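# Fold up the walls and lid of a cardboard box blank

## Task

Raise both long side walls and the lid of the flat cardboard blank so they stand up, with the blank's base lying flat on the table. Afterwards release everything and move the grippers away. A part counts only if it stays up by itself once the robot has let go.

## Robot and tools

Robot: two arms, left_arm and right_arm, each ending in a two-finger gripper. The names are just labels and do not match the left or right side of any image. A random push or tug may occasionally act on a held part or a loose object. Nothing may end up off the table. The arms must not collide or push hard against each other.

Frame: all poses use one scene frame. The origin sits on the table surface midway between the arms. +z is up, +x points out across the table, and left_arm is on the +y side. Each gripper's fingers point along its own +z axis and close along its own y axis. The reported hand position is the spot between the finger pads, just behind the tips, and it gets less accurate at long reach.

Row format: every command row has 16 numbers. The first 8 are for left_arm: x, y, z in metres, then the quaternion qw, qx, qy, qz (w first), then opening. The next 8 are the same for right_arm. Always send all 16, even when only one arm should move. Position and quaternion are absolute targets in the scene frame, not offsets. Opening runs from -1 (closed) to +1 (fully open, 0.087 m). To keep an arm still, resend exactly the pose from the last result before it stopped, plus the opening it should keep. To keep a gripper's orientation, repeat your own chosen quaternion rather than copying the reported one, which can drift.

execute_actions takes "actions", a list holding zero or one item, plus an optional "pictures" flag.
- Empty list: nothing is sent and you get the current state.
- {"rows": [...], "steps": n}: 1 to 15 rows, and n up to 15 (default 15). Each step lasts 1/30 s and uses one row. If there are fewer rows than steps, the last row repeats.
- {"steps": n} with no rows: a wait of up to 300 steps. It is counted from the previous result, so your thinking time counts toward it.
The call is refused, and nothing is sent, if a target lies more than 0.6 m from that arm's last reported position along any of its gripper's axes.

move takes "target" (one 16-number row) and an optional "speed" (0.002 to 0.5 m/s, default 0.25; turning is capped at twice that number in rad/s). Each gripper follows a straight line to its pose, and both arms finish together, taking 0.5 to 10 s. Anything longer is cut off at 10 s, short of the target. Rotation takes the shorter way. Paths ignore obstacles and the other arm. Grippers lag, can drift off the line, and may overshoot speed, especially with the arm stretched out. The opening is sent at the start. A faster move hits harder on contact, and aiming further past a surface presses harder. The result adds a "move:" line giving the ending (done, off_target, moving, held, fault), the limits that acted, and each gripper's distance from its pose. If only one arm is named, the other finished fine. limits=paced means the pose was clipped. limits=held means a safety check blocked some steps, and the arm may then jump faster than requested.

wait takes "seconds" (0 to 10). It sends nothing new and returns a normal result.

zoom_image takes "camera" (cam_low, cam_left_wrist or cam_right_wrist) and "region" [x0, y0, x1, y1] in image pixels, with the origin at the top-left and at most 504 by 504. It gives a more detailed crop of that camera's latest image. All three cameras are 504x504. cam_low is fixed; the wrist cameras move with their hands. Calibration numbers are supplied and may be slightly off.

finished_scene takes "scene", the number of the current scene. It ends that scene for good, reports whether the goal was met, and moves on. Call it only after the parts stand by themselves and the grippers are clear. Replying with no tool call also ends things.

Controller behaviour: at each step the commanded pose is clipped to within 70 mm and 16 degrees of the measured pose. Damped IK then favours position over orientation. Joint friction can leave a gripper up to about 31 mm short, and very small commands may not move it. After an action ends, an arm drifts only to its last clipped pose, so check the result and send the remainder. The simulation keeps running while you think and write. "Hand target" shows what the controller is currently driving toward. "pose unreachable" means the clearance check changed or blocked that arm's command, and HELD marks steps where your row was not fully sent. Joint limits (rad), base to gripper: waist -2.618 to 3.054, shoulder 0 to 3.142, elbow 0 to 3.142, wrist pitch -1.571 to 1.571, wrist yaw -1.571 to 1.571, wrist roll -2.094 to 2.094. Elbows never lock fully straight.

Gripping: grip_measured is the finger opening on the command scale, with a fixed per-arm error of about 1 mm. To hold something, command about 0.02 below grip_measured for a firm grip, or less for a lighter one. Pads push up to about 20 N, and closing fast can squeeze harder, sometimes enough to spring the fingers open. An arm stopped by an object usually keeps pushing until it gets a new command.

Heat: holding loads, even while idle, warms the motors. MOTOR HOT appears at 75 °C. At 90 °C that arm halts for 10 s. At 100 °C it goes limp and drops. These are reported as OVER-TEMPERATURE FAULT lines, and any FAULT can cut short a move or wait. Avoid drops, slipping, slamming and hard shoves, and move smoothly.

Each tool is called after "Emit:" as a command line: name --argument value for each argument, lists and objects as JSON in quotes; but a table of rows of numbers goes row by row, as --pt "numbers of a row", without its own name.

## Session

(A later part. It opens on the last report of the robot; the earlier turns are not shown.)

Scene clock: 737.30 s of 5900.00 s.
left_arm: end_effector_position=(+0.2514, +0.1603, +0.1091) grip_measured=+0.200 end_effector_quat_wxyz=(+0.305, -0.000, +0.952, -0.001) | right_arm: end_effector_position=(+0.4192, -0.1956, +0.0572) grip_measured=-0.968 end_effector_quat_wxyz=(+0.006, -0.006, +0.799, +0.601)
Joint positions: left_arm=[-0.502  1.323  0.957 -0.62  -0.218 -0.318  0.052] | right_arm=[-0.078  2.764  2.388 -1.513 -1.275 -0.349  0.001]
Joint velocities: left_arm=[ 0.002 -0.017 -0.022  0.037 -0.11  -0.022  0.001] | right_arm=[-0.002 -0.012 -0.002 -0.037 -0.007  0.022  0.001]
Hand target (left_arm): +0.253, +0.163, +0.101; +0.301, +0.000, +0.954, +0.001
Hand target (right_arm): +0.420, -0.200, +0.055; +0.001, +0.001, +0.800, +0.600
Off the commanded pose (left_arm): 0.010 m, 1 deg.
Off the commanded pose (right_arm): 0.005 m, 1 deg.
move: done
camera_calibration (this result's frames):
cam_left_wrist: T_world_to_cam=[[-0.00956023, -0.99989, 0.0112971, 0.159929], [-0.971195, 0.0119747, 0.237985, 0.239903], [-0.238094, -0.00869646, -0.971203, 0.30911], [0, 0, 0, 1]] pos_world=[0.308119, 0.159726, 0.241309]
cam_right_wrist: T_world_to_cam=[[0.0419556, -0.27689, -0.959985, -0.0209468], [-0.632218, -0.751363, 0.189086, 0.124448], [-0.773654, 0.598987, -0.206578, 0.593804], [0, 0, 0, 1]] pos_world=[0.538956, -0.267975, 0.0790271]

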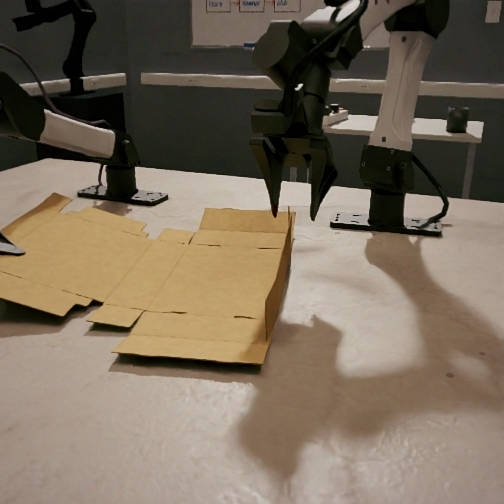

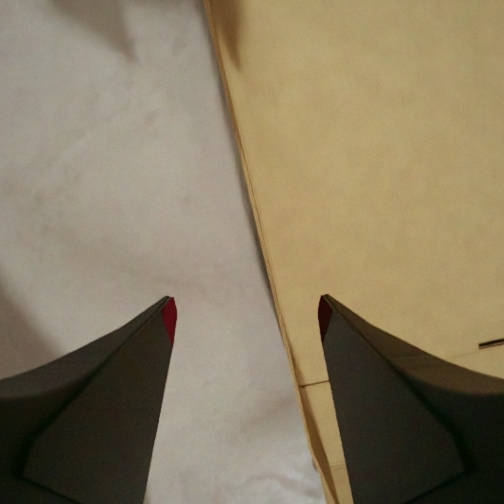

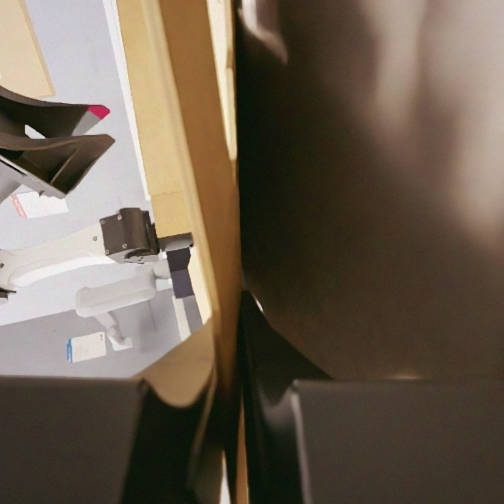

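Yawed. Release right, grip wall with left at x 0.28.

Emit:
move --target '[0.28,0.15,0.1,0.3,0,0.954,0,0.2,0.42,-0.2,0.055,0,0,0.8,0.6,-0.3]' --speed 0.1

Emit:
move --target '[0.285,0.15,0.025,0.3,0,0.954,0,0.2,0.42,-0.3,0.07,0,0,0.8,0.6,-0.3]' --speed 0.06

Emit:
move --target '[0.285,0.15,0.025,0.3,0,0.954,0,-0.97,0.25,-0.25,0.2,0.2,0,0.95,0.2,-0.3]'

Emit:
move --target '[0.32,0.15,0.025,0.3,0,0.954,0,-0.97,0.17,-0.08,0.25,0.415,0,0.91,0,-0.3]' --speed 0.1

Scene clock: 744.30 s of 5900.00 s.
left_arm: end_effector_position=(+0.2675, +0.1537, +0.0943) grip_measured=+0.200 end_effector_quat_wxyz=(+0.285, +0.002, +0.958, +0.007) | right_arm: end_effector_position=(+0.4175, -0.1958, +0.0574) grip_measured=-0.300 end_effector_quat_wxyz=(+0.001, -0.003, +0.800, +0.600)
Joint positions: left_arm=[-0.502  1.44   1.009 -0.6   -0.218 -0.318  0.052] | right_arm=[-0.078  2.764  2.388 -1.524 -1.271 -0.349  0.031]
Joint velocities: left_arm=[ 0.002  0.012 -0.002 -0.007  0.022  0.037 -0.   ] | right_arm=[ 0.022  0.022 -0.022 -0.051 -0.022 -0.007 -0.   ]
Hand target (left_arm): +0.280, +0.150, +0.101; +0.300, +0.000, +0.954, +0.000
Hand target (right_arm): +0.420, -0.200, +0.055; +0.001, +0.001, +0.800, +0.600
Off the commanded pose (left_arm): 0.014 m, 2 deg.
Off the commanded pose (right_arm): 0.005 m, 0 deg.
After step 90, 3.20 s passed at rest.
move: off_target (left_arm)
camera_calibration (this result's frames):
cam_left_wrist: T_world_to_cam=[[-0.00994605, -0.999939, -0.0049, 0.155313], [-0.960471, 0.00818992, 0.27826, 0.25312], [-0.278202, 0.00747389, -0.960493, 0.305802], [0, 0, 0, 1]] pos_world=[0.329734, 0.150945, 0.224049]
cam_right_wrist: T_world_to_cam=[[0.0310275, -0.279927, -0.95952, -0.0167642], [-0.628833, -0.751657, 0.198951, 0.121234], [-0.776921, 0.597205, -0.199349, 0.593277], [0, 0, 0, 1]] pos_world=[0.537686, -0.267874, 0.0780641]

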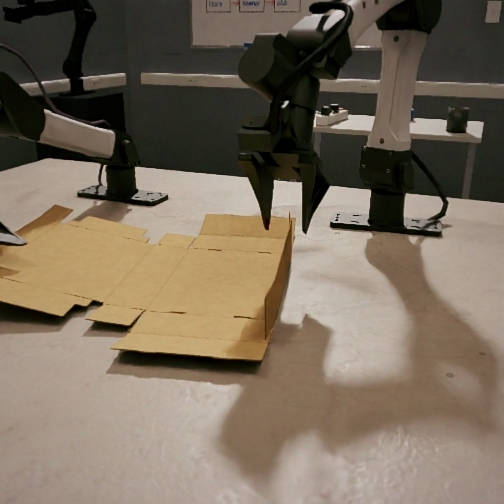

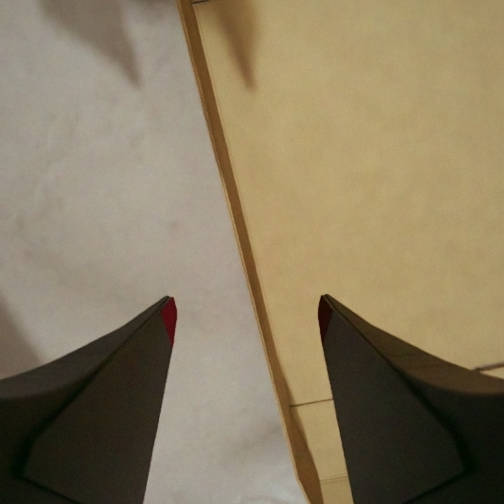

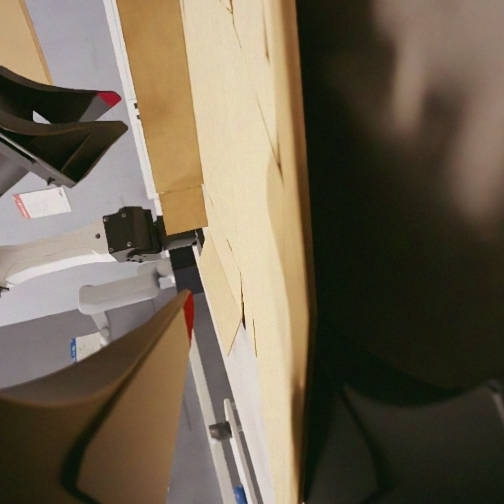

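Scene clock: 746.57 s of 5900.00 s.
left_arm: end_effector_position=(+0.2870, +0.1456, +0.0335) grip_measured=+0.200 end_effector_quat_wxyz=(+0.304, +0.000, +0.953, -0.001) | right_arm: end_effector_position=(+0.4218, -0.2972, +0.0613) grip_measured=-0.300 end_effector_quat_wxyz=(+0.068, +0.052, +0.816, +0.572)
Joint positions: left_arm=[-0.502  1.57   0.856 -0.273 -0.216 -0.318  0.052] | right_arm=[-0.295  2.717  2.358 -1.56  -1.204 -0.426  0.031]
Joint velocities: left_arm=[ 0.002 -0.007 -0.002  0.022 -0.007 -0.022  0.   ] | right_arm=[-0.002 -0.007 -0.007  0.022  0.007 -0.007 -0.   ]
Hand target (left_arm): +0.286, +0.149, +0.025; +0.300, +0.000, +0.954, +0.000
Hand target (right_arm): +0.418, -0.299, +0.069; +0.070, +0.052, +0.817, +0.570
Off the commanded pose (left_arm): 0.010 m, 1 deg.
Off the commanded pose (right_arm): 0.009 m, 11 deg.
joint sent to its limit (right arm) — the command would take joint 4 (wrist pitch) past its lower limit, so that joint was sent only as far as its limit.
move: off_target (right_arm)
camera_calibration (this result's frames):
cam_left_wrist: T_world_to_cam=[[-0.0109039, -0.999867, 0.01214, 0.146764], [-0.970782, 0.0134956, 0.239582, 0.292287], [-0.239714, -0.00917297, -0.9708, 0.244652], [0, 0, 0, 1]] pos_world=[0.343994, 0.145044, 0.1657]
cam_right_wrist: T_world_to_cam=[[0.0167532, -0.344859, -0.938505, -0.0561368], [-0.754976, -0.619762, 0.214258, 0.138336], [-0.655538, 0.704959, -0.270743, 0.643155], [0, 0, 0, 1]] pos_world=[0.526993, -0.387022, 0.0918057]

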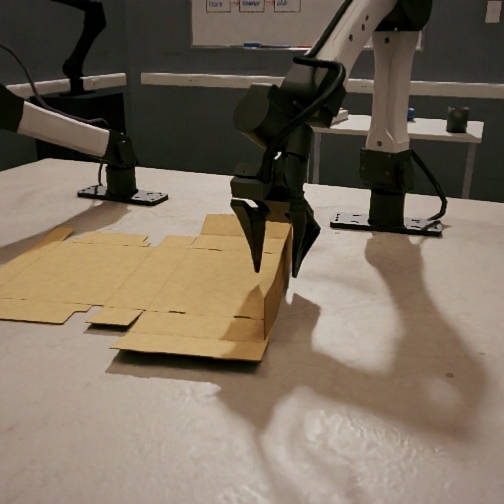

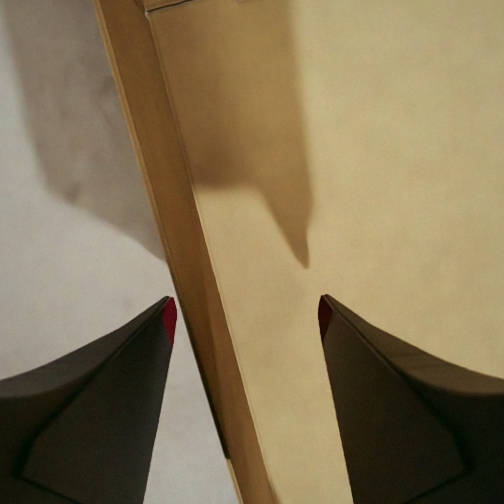

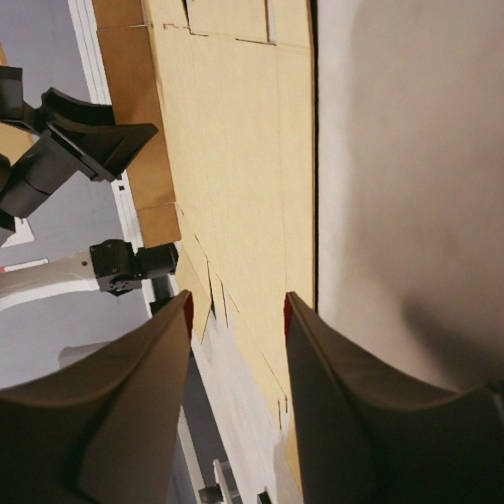

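Scene clock: 748.90 s of 5900.00 s.
left_arm: end_effector_position=(+0.2874, +0.1452, +0.0338) grip_measured=-0.970 end_effector_quat_wxyz=(+0.305, +0.001, +0.952, -0.002) | right_arm: end_effector_position=(+0.2538, -0.2486, +0.1983) grip_measured=-0.300 end_effector_quat_wxyz=(+0.209, -0.004, +0.956, +0.205)
Joint positions: left_arm=[-0.502  1.57   0.856 -0.271 -0.215 -0.317  0.001] | right_arm=[ 0.002  1.394  1.369 -1.106 -0.412  0.069  0.031]
Joint velocities: left_arm=[-0.032  0.002  0.012 -0.037 -0.051 -0.007 -0.001] | right_arm=[-0.012 -0.007 -0.002 -0.022  0.022 -0.007 -0.   ]
Hand target (left_arm): +0.285, +0.150, +0.025; +0.300, -0.000, +0.954, -0.000
Hand target (right_arm): +0.247, -0.246, +0.196; +0.201, -0.002, +0.958, +0.203
Off the commanded pose (left_arm): 0.010 m, 1 deg.
Off the commanded pose (right_arm): 0.004 m, 1 deg.
move: done
camera_calibration (this result's frames):
cam_left_wrist: T_world_to_cam=[[-0.0126996, -0.999828, 0.0134917, 0.146828], [-0.971151, 0.0155463, 0.237958, 0.2925], [-0.238127, -0.0100805, -0.971182, 0.244635], [0, 0, 0, 1]] pos_world=[0.344181, 0.144722, 0.166001]
cam_right_wrist: T_world_to_cam=[[0.115922, -0.917775, -0.379804, -0.186352], [-0.88304, -0.270297, 0.38364, 0.0981032], [-0.454755, 0.29091, -0.841766, 0.495155], [0, 0, 0, 1]] pos_world=[0.333406, -0.288558, 0.308391]

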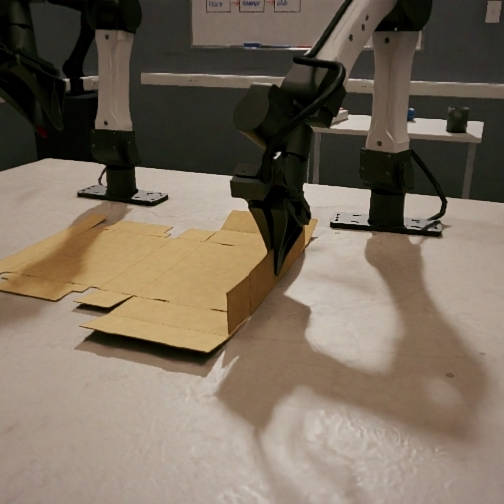

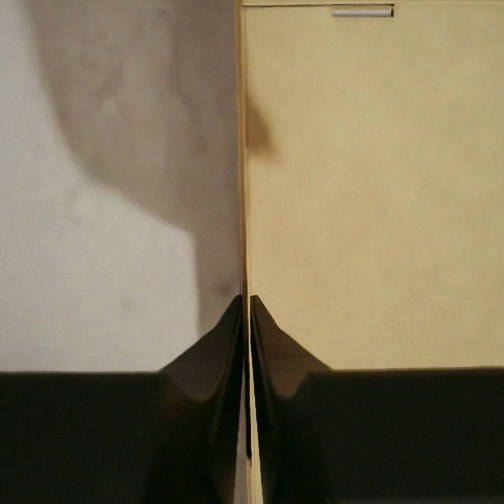

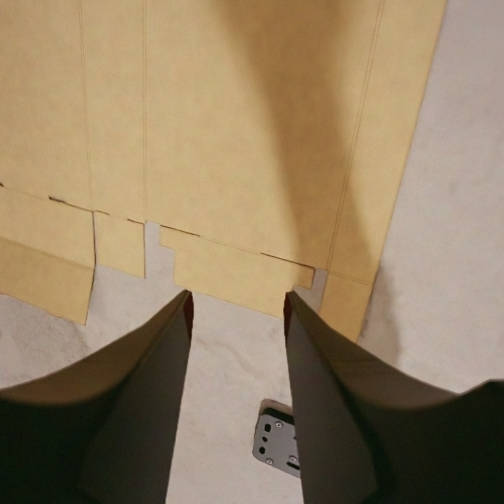

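Scene clock: 752.40 s of 5900.00 s.
left_arm: end_effector_position=(+0.3070, +0.1496, +0.0214) grip_measured=-0.970 end_effector_quat_wxyz=(+0.287, +0.002, +0.958, +0.003) | right_arm: end_effector_position=(+0.1736, -0.0871, +0.2451) grip_measured=-0.300 end_effector_quat_wxyz=(+0.407, -0.002, +0.913, -0.000)
Joint positions: left_arm=[-0.463  1.68   0.934 -0.271 -0.191 -0.286  0.001] | right_arm=[ 1.177  1.432  1.54  -1.26   0.75   0.989  0.031]
Joint velocities: left_arm=[-0.022  0.007 -0.017 -0.081  0.022  0.022  0.   ] | right_arm=[ 0.002 -0.017 -0.007  0.022  0.095  0.022  0.   ]
Hand target (left_arm): +0.320, +0.150, +0.026; +0.300, +0.000, +0.954, +0.001
Hand target (right_arm): +0.174, -0.083, +0.249; +0.411, +0.000, +0.912, +0.001
Off the commanded pose (left_arm): 0.014 m, 2 deg.
Off the commanded pose (right_arm): 0.009 m, 1 deg.
move: off_target (left_arm)
camera_calibration (this result's frames):
cam_left_wrist: T_world_to_cam=[[-0.0115231, -0.999928, 0.00336192, 0.151509], [-0.961715, 0.0120033, 0.273787, 0.311211], [-0.273808, -0.0000783346, -0.961784, 0.246557], [0, 0, 0, 1]] pos_world=[0.368551, 0.147782, 0.15142]
cam_right_wrist: T_world_to_cam=[[0.0189685, -0.999605, 0.0207271, -0.099533], [-0.998655, -0.0179416, 0.0486536, 0.177101], [-0.0482625, -0.0216221, -0.998601, 0.391793], [0, 0, 0, 1]] pos_world=[0.19766, -0.0878448, 0.384691]

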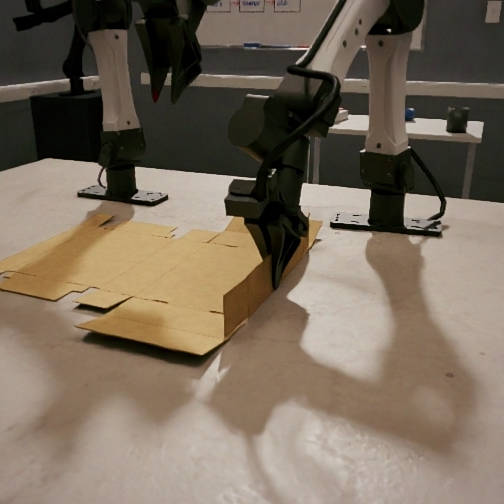

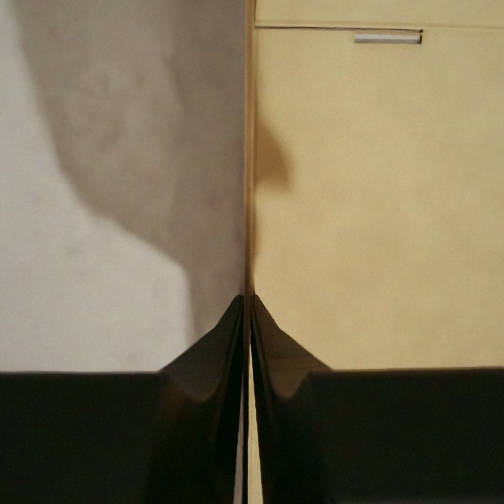

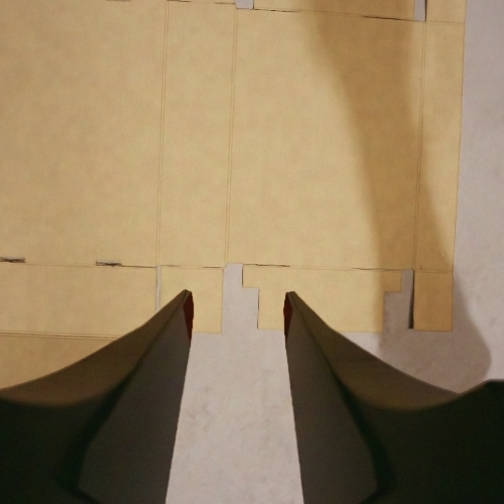

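Emit:
move --target '[0.41,0.15,0.035,0.25,0,0.968,0,-0.97,0.2,-0.08,0.25,0.415,0,0.91,0,-0.2]' --speed 0.04

Scene clock: 760.27 s of 5900.00 s.
left_arm: end_effector_position=(+0.4058, +0.1454, +0.0358) grip_measured=-0.970 end_effector_quat_wxyz=(+0.255, +0.001, +0.967, -0.001) | right_arm: end_effector_position=(+0.1936, -0.0862, +0.2459) grip_measured=-0.200 end_effector_quat_wxyz=(+0.412, -0.005, +0.911, -0.007)
Joint positions: left_arm=[-0.38   2.037  1.494 -0.527 -0.126 -0.227  0.001] | right_arm=[ 1.118  1.457  1.553 -1.201  0.739  0.905  0.035]
Joint velocities: left_arm=[ 0.007  0.012  0.017 -0.037 -0.022 -0.066 -0.   ] | right_arm=[ 0.012  0.007  0.007  0.037 -0.066 -0.007 -0.001]
Hand target (left_arm): +0.409, +0.149, +0.037; +0.251, -0.000, +0.968, +0.000
Hand target (right_arm): +0.200, -0.080, +0.250; +0.415, -0.000, +0.910, +0.000
Off the commanded pose (left_arm): 0.006 m, 1 deg.
Off the commanded pose (right_arm): 0.010 m, 1 deg.
After step 90, 2.00 s passed at rest.
move: done
camera_calibration (this result's frames):
cam_left_wrist: T_world_to_cam=[[-0.0105315, -0.999879, 0.0114522, 0.147647], [-0.940815, 0.0137881, 0.338641, 0.391328], [-0.338758, -0.007208, -0.940846, 0.314171], [0, 0, 0, 1]] pos_world=[0.476149, 0.144498, 0.161376]
cam_right_wrist: T_world_to_cam=[[0.0190279, -0.999172, 0.0359708, -0.102755], [-0.999123, -0.0176605, 0.0379562, 0.199828], [-0.0372895, -0.0366615, -0.998632, 0.390137], [0, 0, 0, 1]] pos_world=[0.216156, -0.0848381, 0.385715]

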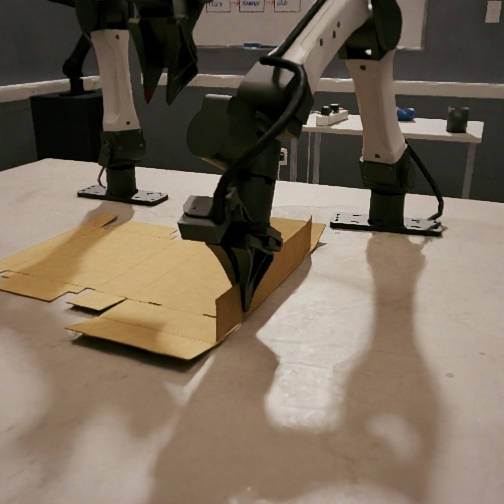

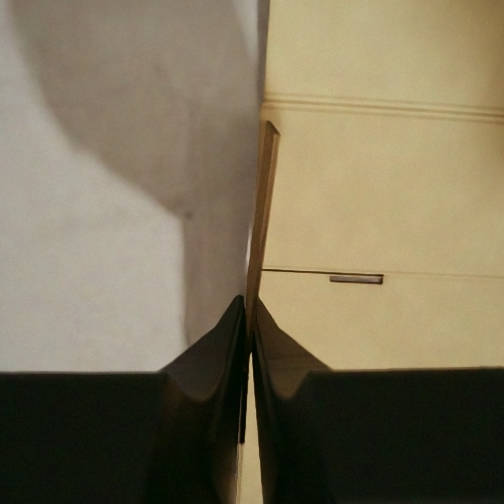

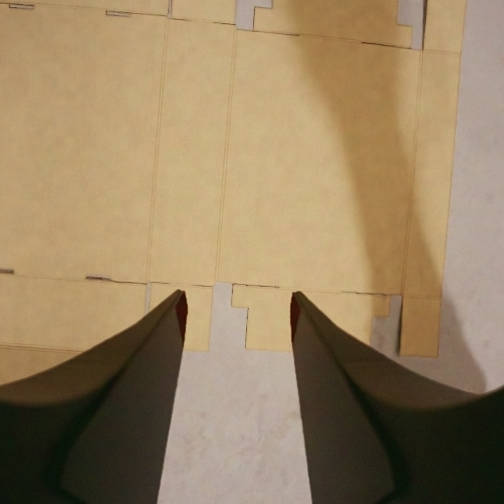

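Emit:
move --target '[0.23,0.15,0.04,0.3,0,0.954,0,-0.9,0.2,-0.08,0.25,0.415,0,0.91,0,-0.2]' --speed 0.06

Emit:
move --target '[0.23,0.15,0.03,0.3,0,0.954,0,-1,0.2,-0.08,0.25,0.415,0,0.91,0,-0.2]' --speed 0.06

Emit:
move --target '[0.34,0.15,0.035,0.3,0,0.954,0,-1,0.2,-0.08,0.25,0.415,0,0.91,0,-0.2]' --speed 0.04

Scene clock: 768.93 s of 5900.00 s.
left_arm: end_effector_position=(+0.2322, +0.1528, +0.0353) grip_measured=-0.900 end_effector_quat_wxyz=(+0.290, +0.003, +0.957, +0.002) | right_arm: end_effector_position=(+0.1936, -0.0861, +0.2459) grip_measured=-0.200 end_effector_quat_wxyz=(+0.412, -0.005, +0.911, -0.007)
Joint positions: left_arm=[-0.557  1.377  0.708 -0.358 -0.239 -0.364  0.004] | right_arm=[ 1.118  1.457  1.553 -1.2    0.738  0.904  0.035]
Joint velocities: left_arm=[ 0.002 -0.012 -0.007  0.051  0.037 -0.037 -0.   ] | right_arm=[ 0.007 -0.007 -0.007  0.022 -0.007  0.066 -0.001]
Hand target (left_arm): +0.230, +0.151, +0.037; +0.298, +0.000, +0.954, -0.001
Hand target (right_arm): +0.200, -0.080, +0.250; +0.415, -0.000, +0.910, +0.000
Off the commanded pose (left_arm): 0.006 m, 1 deg.
Off the commanded pose (right_arm): 0.010 m, 1 deg.
After step 90, 2.47 s passed at rest.
move: done
camera_calibration (this result's frames):
cam_left_wrist: T_world_to_cam=[[-0.0146427, -0.99988, 0.00505669, 0.154435], [-0.963263, 0.0154624, 0.268113, 0.235496], [-0.268159, -0.000945037, -0.963374, 0.238375], [0, 0, 0, 1]] pos_world=[0.293029, 0.151001, 0.165724]
cam_right_wrist: T_world_to_cam=[[0.0201423, -0.999143, 0.036172, -0.10291], [-0.999086, -0.0187508, 0.0384035, 0.199568], [-0.0376923, -0.0369125, -0.998607, 0.390156], [0, 0, 0, 1]] pos_world=[0.216165, -0.0846778, 0.385671]

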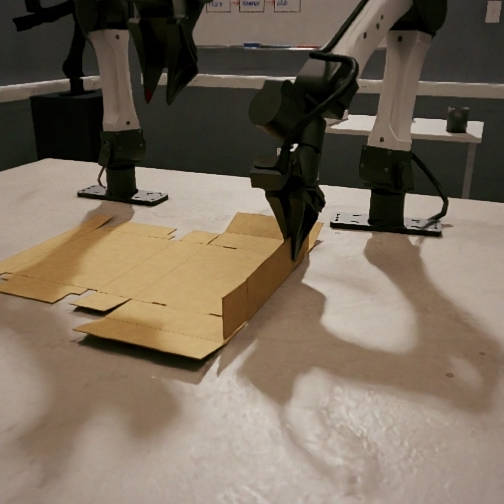

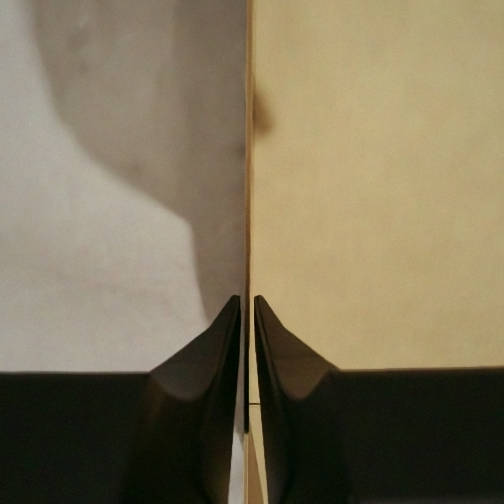

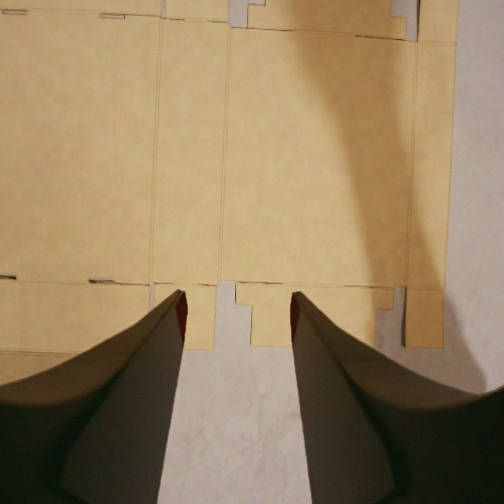

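Scene clock: 769.63 s of 5900.00 s.
left_arm: end_effector_position=(+0.2323, +0.1525, +0.0349) grip_measured=-0.998 end_effector_quat_wxyz=(+0.293, +0.004, +0.956, +0.005) | right_arm: end_effector_position=(+0.1936, -0.0861, +0.2459) grip_measured=-0.200 end_effector_quat_wxyz=(+0.412, -0.005, +0.911, -0.007)
Joint positions: left_arm=[-0.565  1.377  0.704 -0.352 -0.252 -0.367  0.   ] | right_arm=[ 1.118  1.457  1.553 -1.2    0.738  0.904  0.035]
Joint velocities: left_arm=[-0.002 -0.017 -0.007 -0.022 -0.051 -0.037  0.001] | right_arm=[-0.002  0.007 -0.007 -0.037  0.022  0.022  0.   ]
Hand target (left_arm): +0.230, +0.150, +0.030; +0.299, +0.000, +0.954, -0.000
Hand target (right_arm): +0.200, -0.080, +0.250; +0.415, -0.000, +0.910, +0.000
Off the commanded pose (left_arm): 0.006 m, 1 deg.
Off the commanded pose (right_arm): 0.010 m, 1 deg.
move: done
camera_calibration (this result's frames):
cam_left_wrist: T_world_to_cam=[[-0.013726, -0.999902, -0.0025987, 0.154244], [-0.965084, 0.012568, 0.261639, 0.236775], [-0.261581, 0.00609922, -0.965162, 0.235438], [0, 0, 0, 1]] pos_world=[0.292211, 0.149817, 0.165687]
cam_right_wrist: T_world_to_cam=[[0.0201423, -0.999143, 0.036172, -0.10291], [-0.999086, -0.0187508, 0.0384035, 0.199568], [-0.0376923, -0.0369125, -0.998607, 0.390156], [0, 0, 0, 1]] pos_world=[0.216165, -0.0846778, 0.385671]

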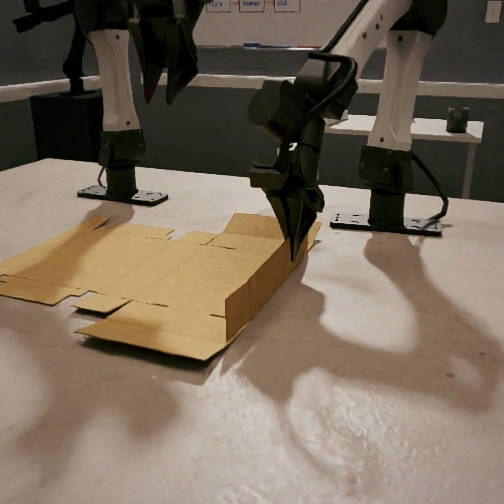

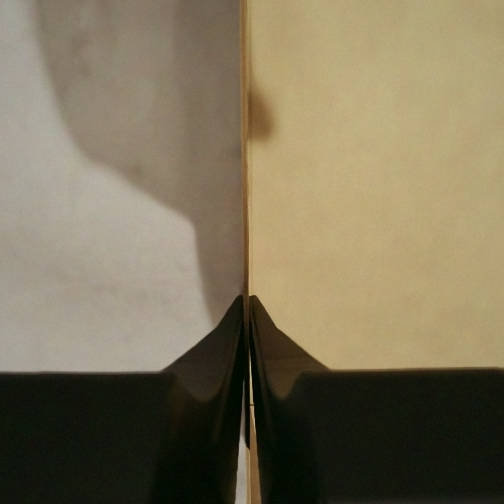

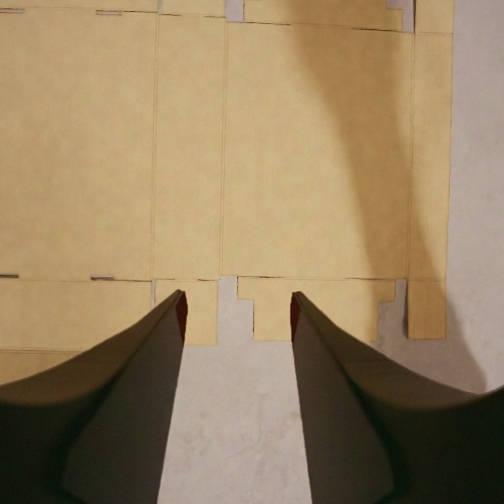

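Scene clock: 772.60 s of 5900.00 s.
left_arm: end_effector_position=(+0.3292, +0.1484, +0.0379) grip_measured=-0.998 end_effector_quat_wxyz=(+0.294, +0.004, +0.956, +0.003) | right_arm: end_effector_position=(+0.1936, -0.0861, +0.2459) grip_measured=-0.200 end_effector_quat_wxyz=(+0.412, -0.005, +0.911, -0.007)
Joint positions: left_arm=[-0.446  1.717  1.043 -0.325 -0.185 -0.265  0.   ] | right_arm=[ 1.118  1.457  1.553 -1.2    0.738  0.904  0.035]
Joint velocities: left_arm=[-0.017 -0.002  0.012 -0.007 -0.007  0.007  0.001] | right_arm=[-0.007  0.002  0.002 -0.037 -0.022  0.007  0.   ]
Hand target (left_arm): +0.340, +0.149, +0.037; +0.301, +0.000, +0.954, +0.001
Hand target (right_arm): +0.200, -0.080, +0.250; +0.415, -0.000, +0.910, +0.000
Off the commanded pose (left_arm): 0.011 m, 1 deg.
Off the commanded pose (right_arm): 0.010 m, 1 deg.
move: off_target (left_arm)
camera_calibration (this result's frames):
cam_left_wrist: T_world_to_cam=[[-0.0152906, -0.99988, 0.00244345, 0.151737], [-0.96558, 0.0154006, 0.259649, 0.329454], [-0.259656, 0.00161085, -0.9657, 0.263756], [0, 0, 0, 1]] pos_world=[0.38892, 0.14622, 0.168796]
cam_right_wrist: T_world_to_cam=[[0.0201423, -0.999143, 0.036172, -0.10291], [-0.999086, -0.0187508, 0.0384035, 0.199568], [-0.0376923, -0.0369125, -0.998607, 0.390156], [0, 0, 0, 1]] pos_world=[0.216165, -0.0846778, 0.385671]

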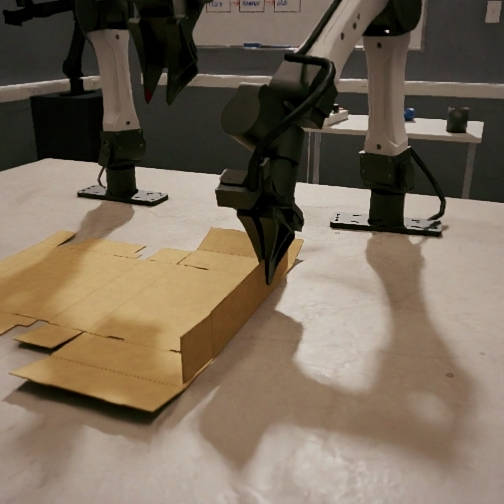

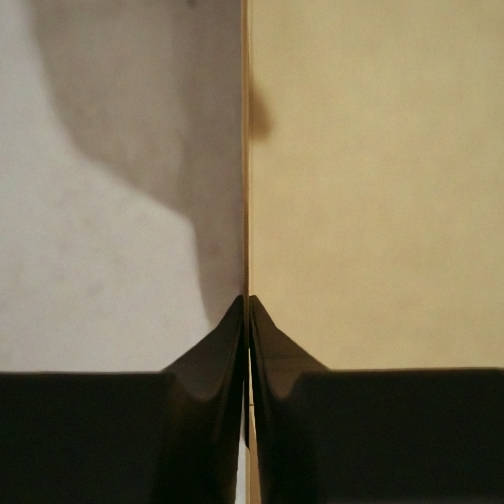

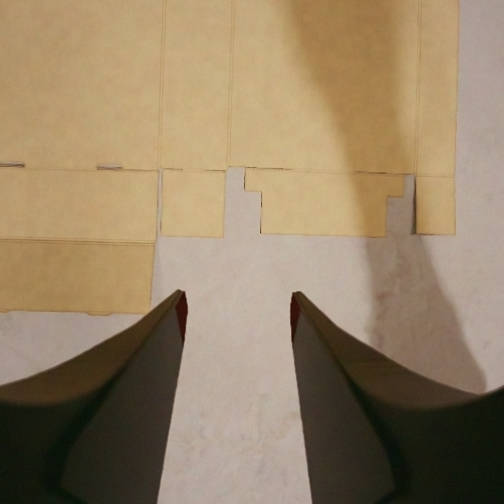

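Emit:
move --target '[0.34,0.15,0.035,0.3,0,0.954,0,-1,0.175,-0.087,0.06,0.177,0.427,0.819,0.34,0]' --speed 0.15

Emit:
move --target '[0.34,0.15,0.035,0.3,0,0.954,0,-1,0.18,-0.084,0.005,0.177,0.427,0.819,0.34,0]' --speed 0.05

Emit:
move --target '[0.34,0.15,0.035,0.3,0,0.954,0,-1,0.26,-0.028,0.005,0.177,0.427,0.819,0.34,0]' --speed 0.03

Scene clock: 789.00 s of 5900.00 s.
left_arm: end_effector_position=(+0.3292, +0.1483, +0.0378) grip_measured=-0.998 end_effector_quat_wxyz=(+0.294, +0.004, +0.956, +0.003) | right_arm: end_effector_position=(+0.1742, -0.0827, +0.0600) grip_measured=+0.000 end_effector_quat_wxyz=(+0.179, +0.419, +0.825, +0.333)
Joint positions: left_arm=[-0.446  1.717  1.043 -0.325 -0.184 -0.264  0.   ] | right_arm=[ 0.815  1.117  0.418 -0.105  0.132  1.683  0.044]
Joint velocities: left_arm=[-0.017 -0.007  0.007  0.007  0.037  0.007 -0.001] | right_arm=[ 0.007  0.007 -0.012 -0.037  0.022  0.022  0.   ]
Hand target (left_arm): +0.340, +0.150, +0.035; +0.300, +0.000, +0.954, +0.000
Hand target (right_arm): +0.175, -0.085, +0.060; +0.178, +0.425, +0.819, +0.340
Off the commanded pose (left_arm): 0.011 m, 1 deg.
Off the commanded pose (right_arm): 0.004 m, 1 deg.
After step 90, 8.60 s passed at rest.
move: off_target (left_arm)
camera_calibration (this result's frames):
cam_left_wrist: T_world_to_cam=[[-0.0166489, -0.999858, 0.00241044, 0.1521], [-0.965504, 0.0167033, 0.259852, 0.3292], [-0.259855, 0.00199895, -0.965646, 0.26374], [0, 0, 0, 1]] pos_world=[0.38891, 0.146053, 0.16877]
cam_right_wrist: T_world_to_cam=[[-0.557909, -0.446853, -0.699329, 0.0980778], [-0.823681, 0.19516, 0.532412, 0.144966], [-0.101428, 0.873061, -0.476945, 0.259012], [0, 0, 0, 1]] pos_world=[0.200396, -0.210599, 0.114942]

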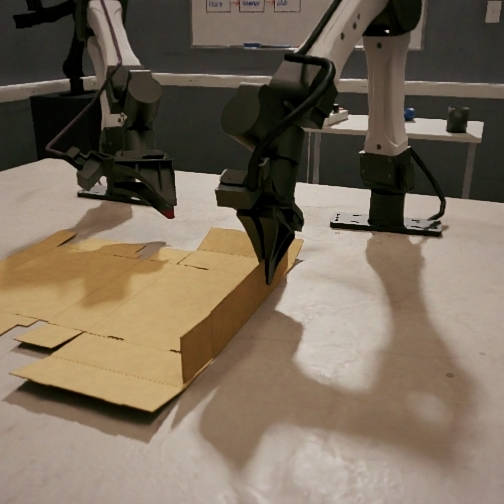

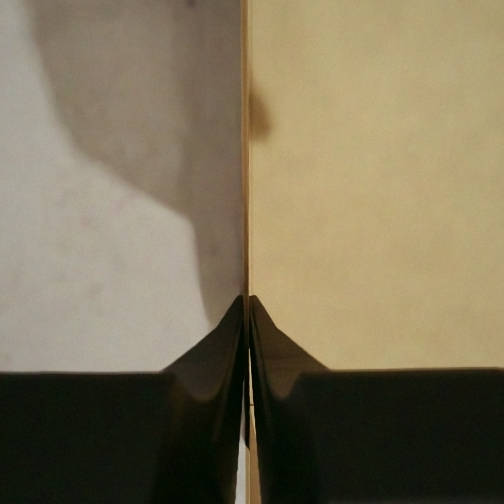

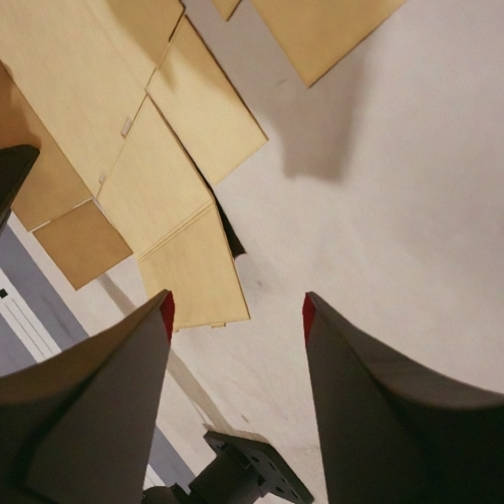

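Scene clock: 790.50 s of 5900.00 s.
left_arm: end_effector_position=(+0.3292, +0.1483, +0.0378) grip_measured=-0.998 end_effector_quat_wxyz=(+0.294, +0.004, +0.956, +0.003) | right_arm: end_effector_position=(+0.1849, -0.0729, +0.0263) grip_measured=+0.000 end_effector_quat_wxyz=(+0.182, +0.417, +0.811, +0.368)
Joint positions: left_arm=[-0.446  1.717  1.043 -0.325 -0.184 -0.264  0.   ] | right_arm=[0.8   1.313 0.294 0.288 0.109 1.684 0.044]
Joint velocities: left_arm=[ 0.012  0.002 -0.012 -0.051  0.007  0.037  0.   ] | right_arm=[-0.017  0.032 -0.017  0.022 -0.051 -0.066  0.   ]
Hand target (left_arm): +0.340, +0.150, +0.035; +0.300, +0.000, +0.954, +0.000
Hand target (right_arm): +0.179, -0.085, +0.007; +0.177, +0.427, +0.819, +0.340
Off the commanded pose (left_arm): 0.011 m, 1 deg.
Off the commanded pose (right_arm): 0.025 m, 4 deg.
move: off_target (left_arm, right_arm)
camera_calibration (this result's frames):
cam_left_wrist: T_world_to_cam=[[-0.0166489, -0.999858, 0.00241044, 0.1521], [-0.965504, 0.0167033, 0.259852, 0.3292], [-0.259855, 0.00199895, -0.965646, 0.26374], [0, 0, 0, 1]] pos_world=[0.38891, 0.146053, 0.16877]
cam_right_wrist: T_world_to_cam=[[-0.52829, -0.401665, -0.748048, 0.0839963], [-0.844845, 0.160957, 0.510225, 0.171708], [-0.0845363, 0.901531, -0.424377, 0.233018], [0, 0, 0, 1]] pos_world=[0.209139, -0.203972, 0.0741113]

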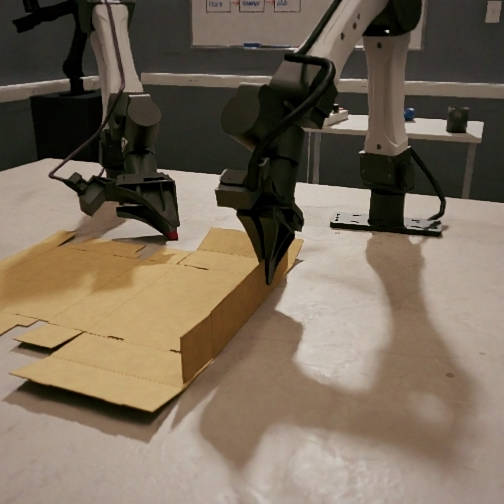

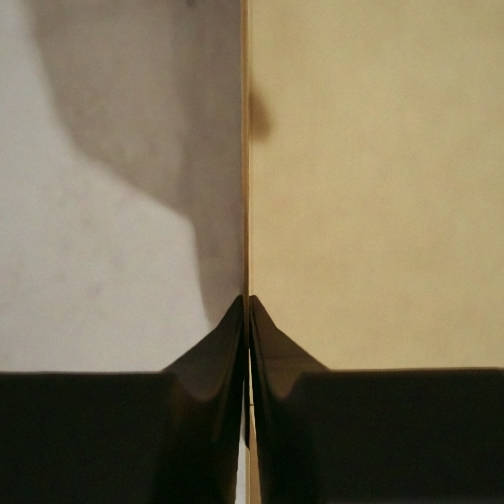

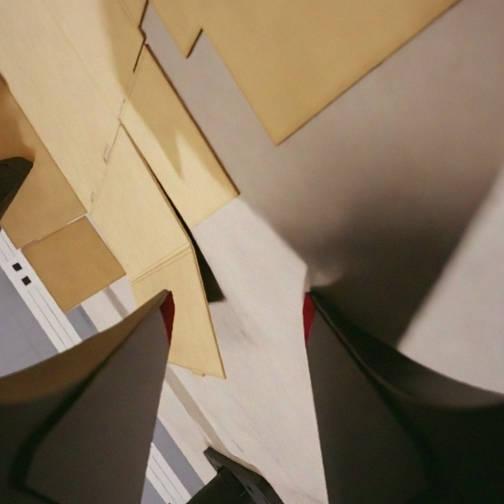

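Scene clock: 793.77 s of 5900.00 s.
left_arm: end_effector_position=(+0.3372, +0.1593, +0.0394) grip_measured=-0.998 end_effector_quat_wxyz=(+0.307, -0.010, +0.951, +0.019) | right_arm: end_effector_position=(+0.2455, -0.0192, +0.0274) grip_measured=+0.000 end_effector_quat_wxyz=(+0.152, +0.411, +0.816, +0.376)
Joint positions: left_arm=[-0.429  1.722  1.043 -0.302 -0.219 -0.264  0.   ] | right_arm=[0.743 1.659 0.6   0.323 0.005 1.656 0.044]
Joint velocities: left_arm=[-0.012 -0.012 -0.007 -0.037  0.022  0.022  0.   ] | right_arm=[ 0.012  0.002 -0.012  0.007 -0.007  0.037  0.   ]
Hand target (left_arm): +0.340, +0.150, +0.035; +0.300, +0.000, +0.954, +0.000
Hand target (right_arm): +0.259, -0.031, +0.008; +0.177, +0.426, +0.819, +0.340
Off the commanded pose (left_arm): 0.011 m, 3 deg.
Off the commanded pose (right_arm): 0.028 m, 5 deg.
move: off_target (left_arm, right_arm)
camera_calibration (this result's frames):
cam_left_wrist: T_world_to_cam=[[0.0204, -0.999603, -0.0194279, 0.151575], [-0.972095, -0.0243733, 0.23332, 0.346119], [-0.233701, 0.0141261, -0.972206, 0.256797], [0, 0, 0, 1]] pos_world=[0.393382, 0.156324, 0.171848]
cam_right_wrist: T_world_to_cam=[[-0.541853, -0.398839, -0.739813, 0.141492], [-0.829573, 0.112493, 0.546949, 0.20806], [-0.134921, 0.910095, -0.391821, 0.201862], [0, 0, 0, 1]] pos_world=[0.276505, -0.150686, 0.0699731]

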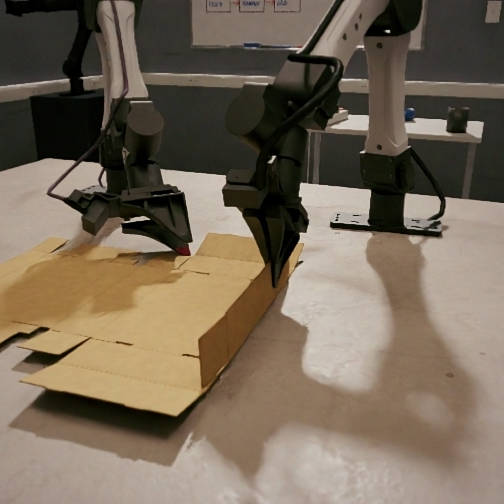

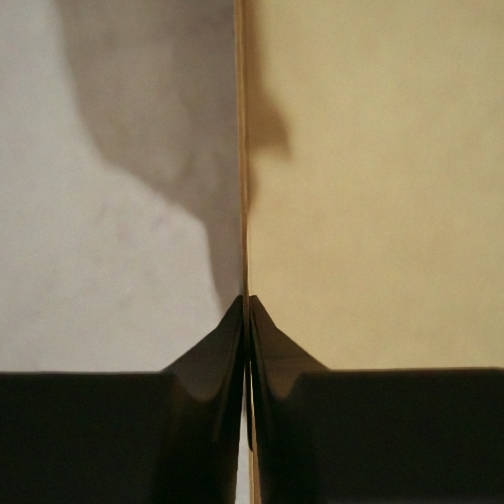

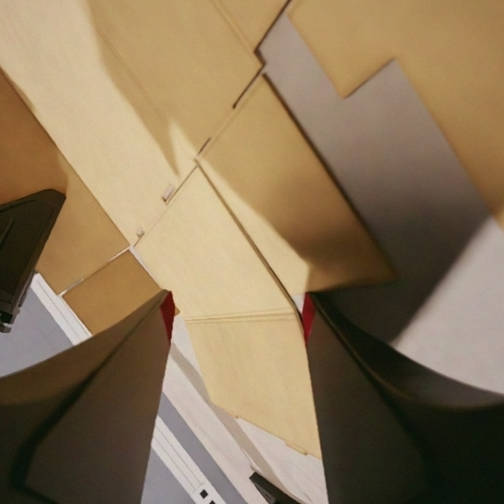

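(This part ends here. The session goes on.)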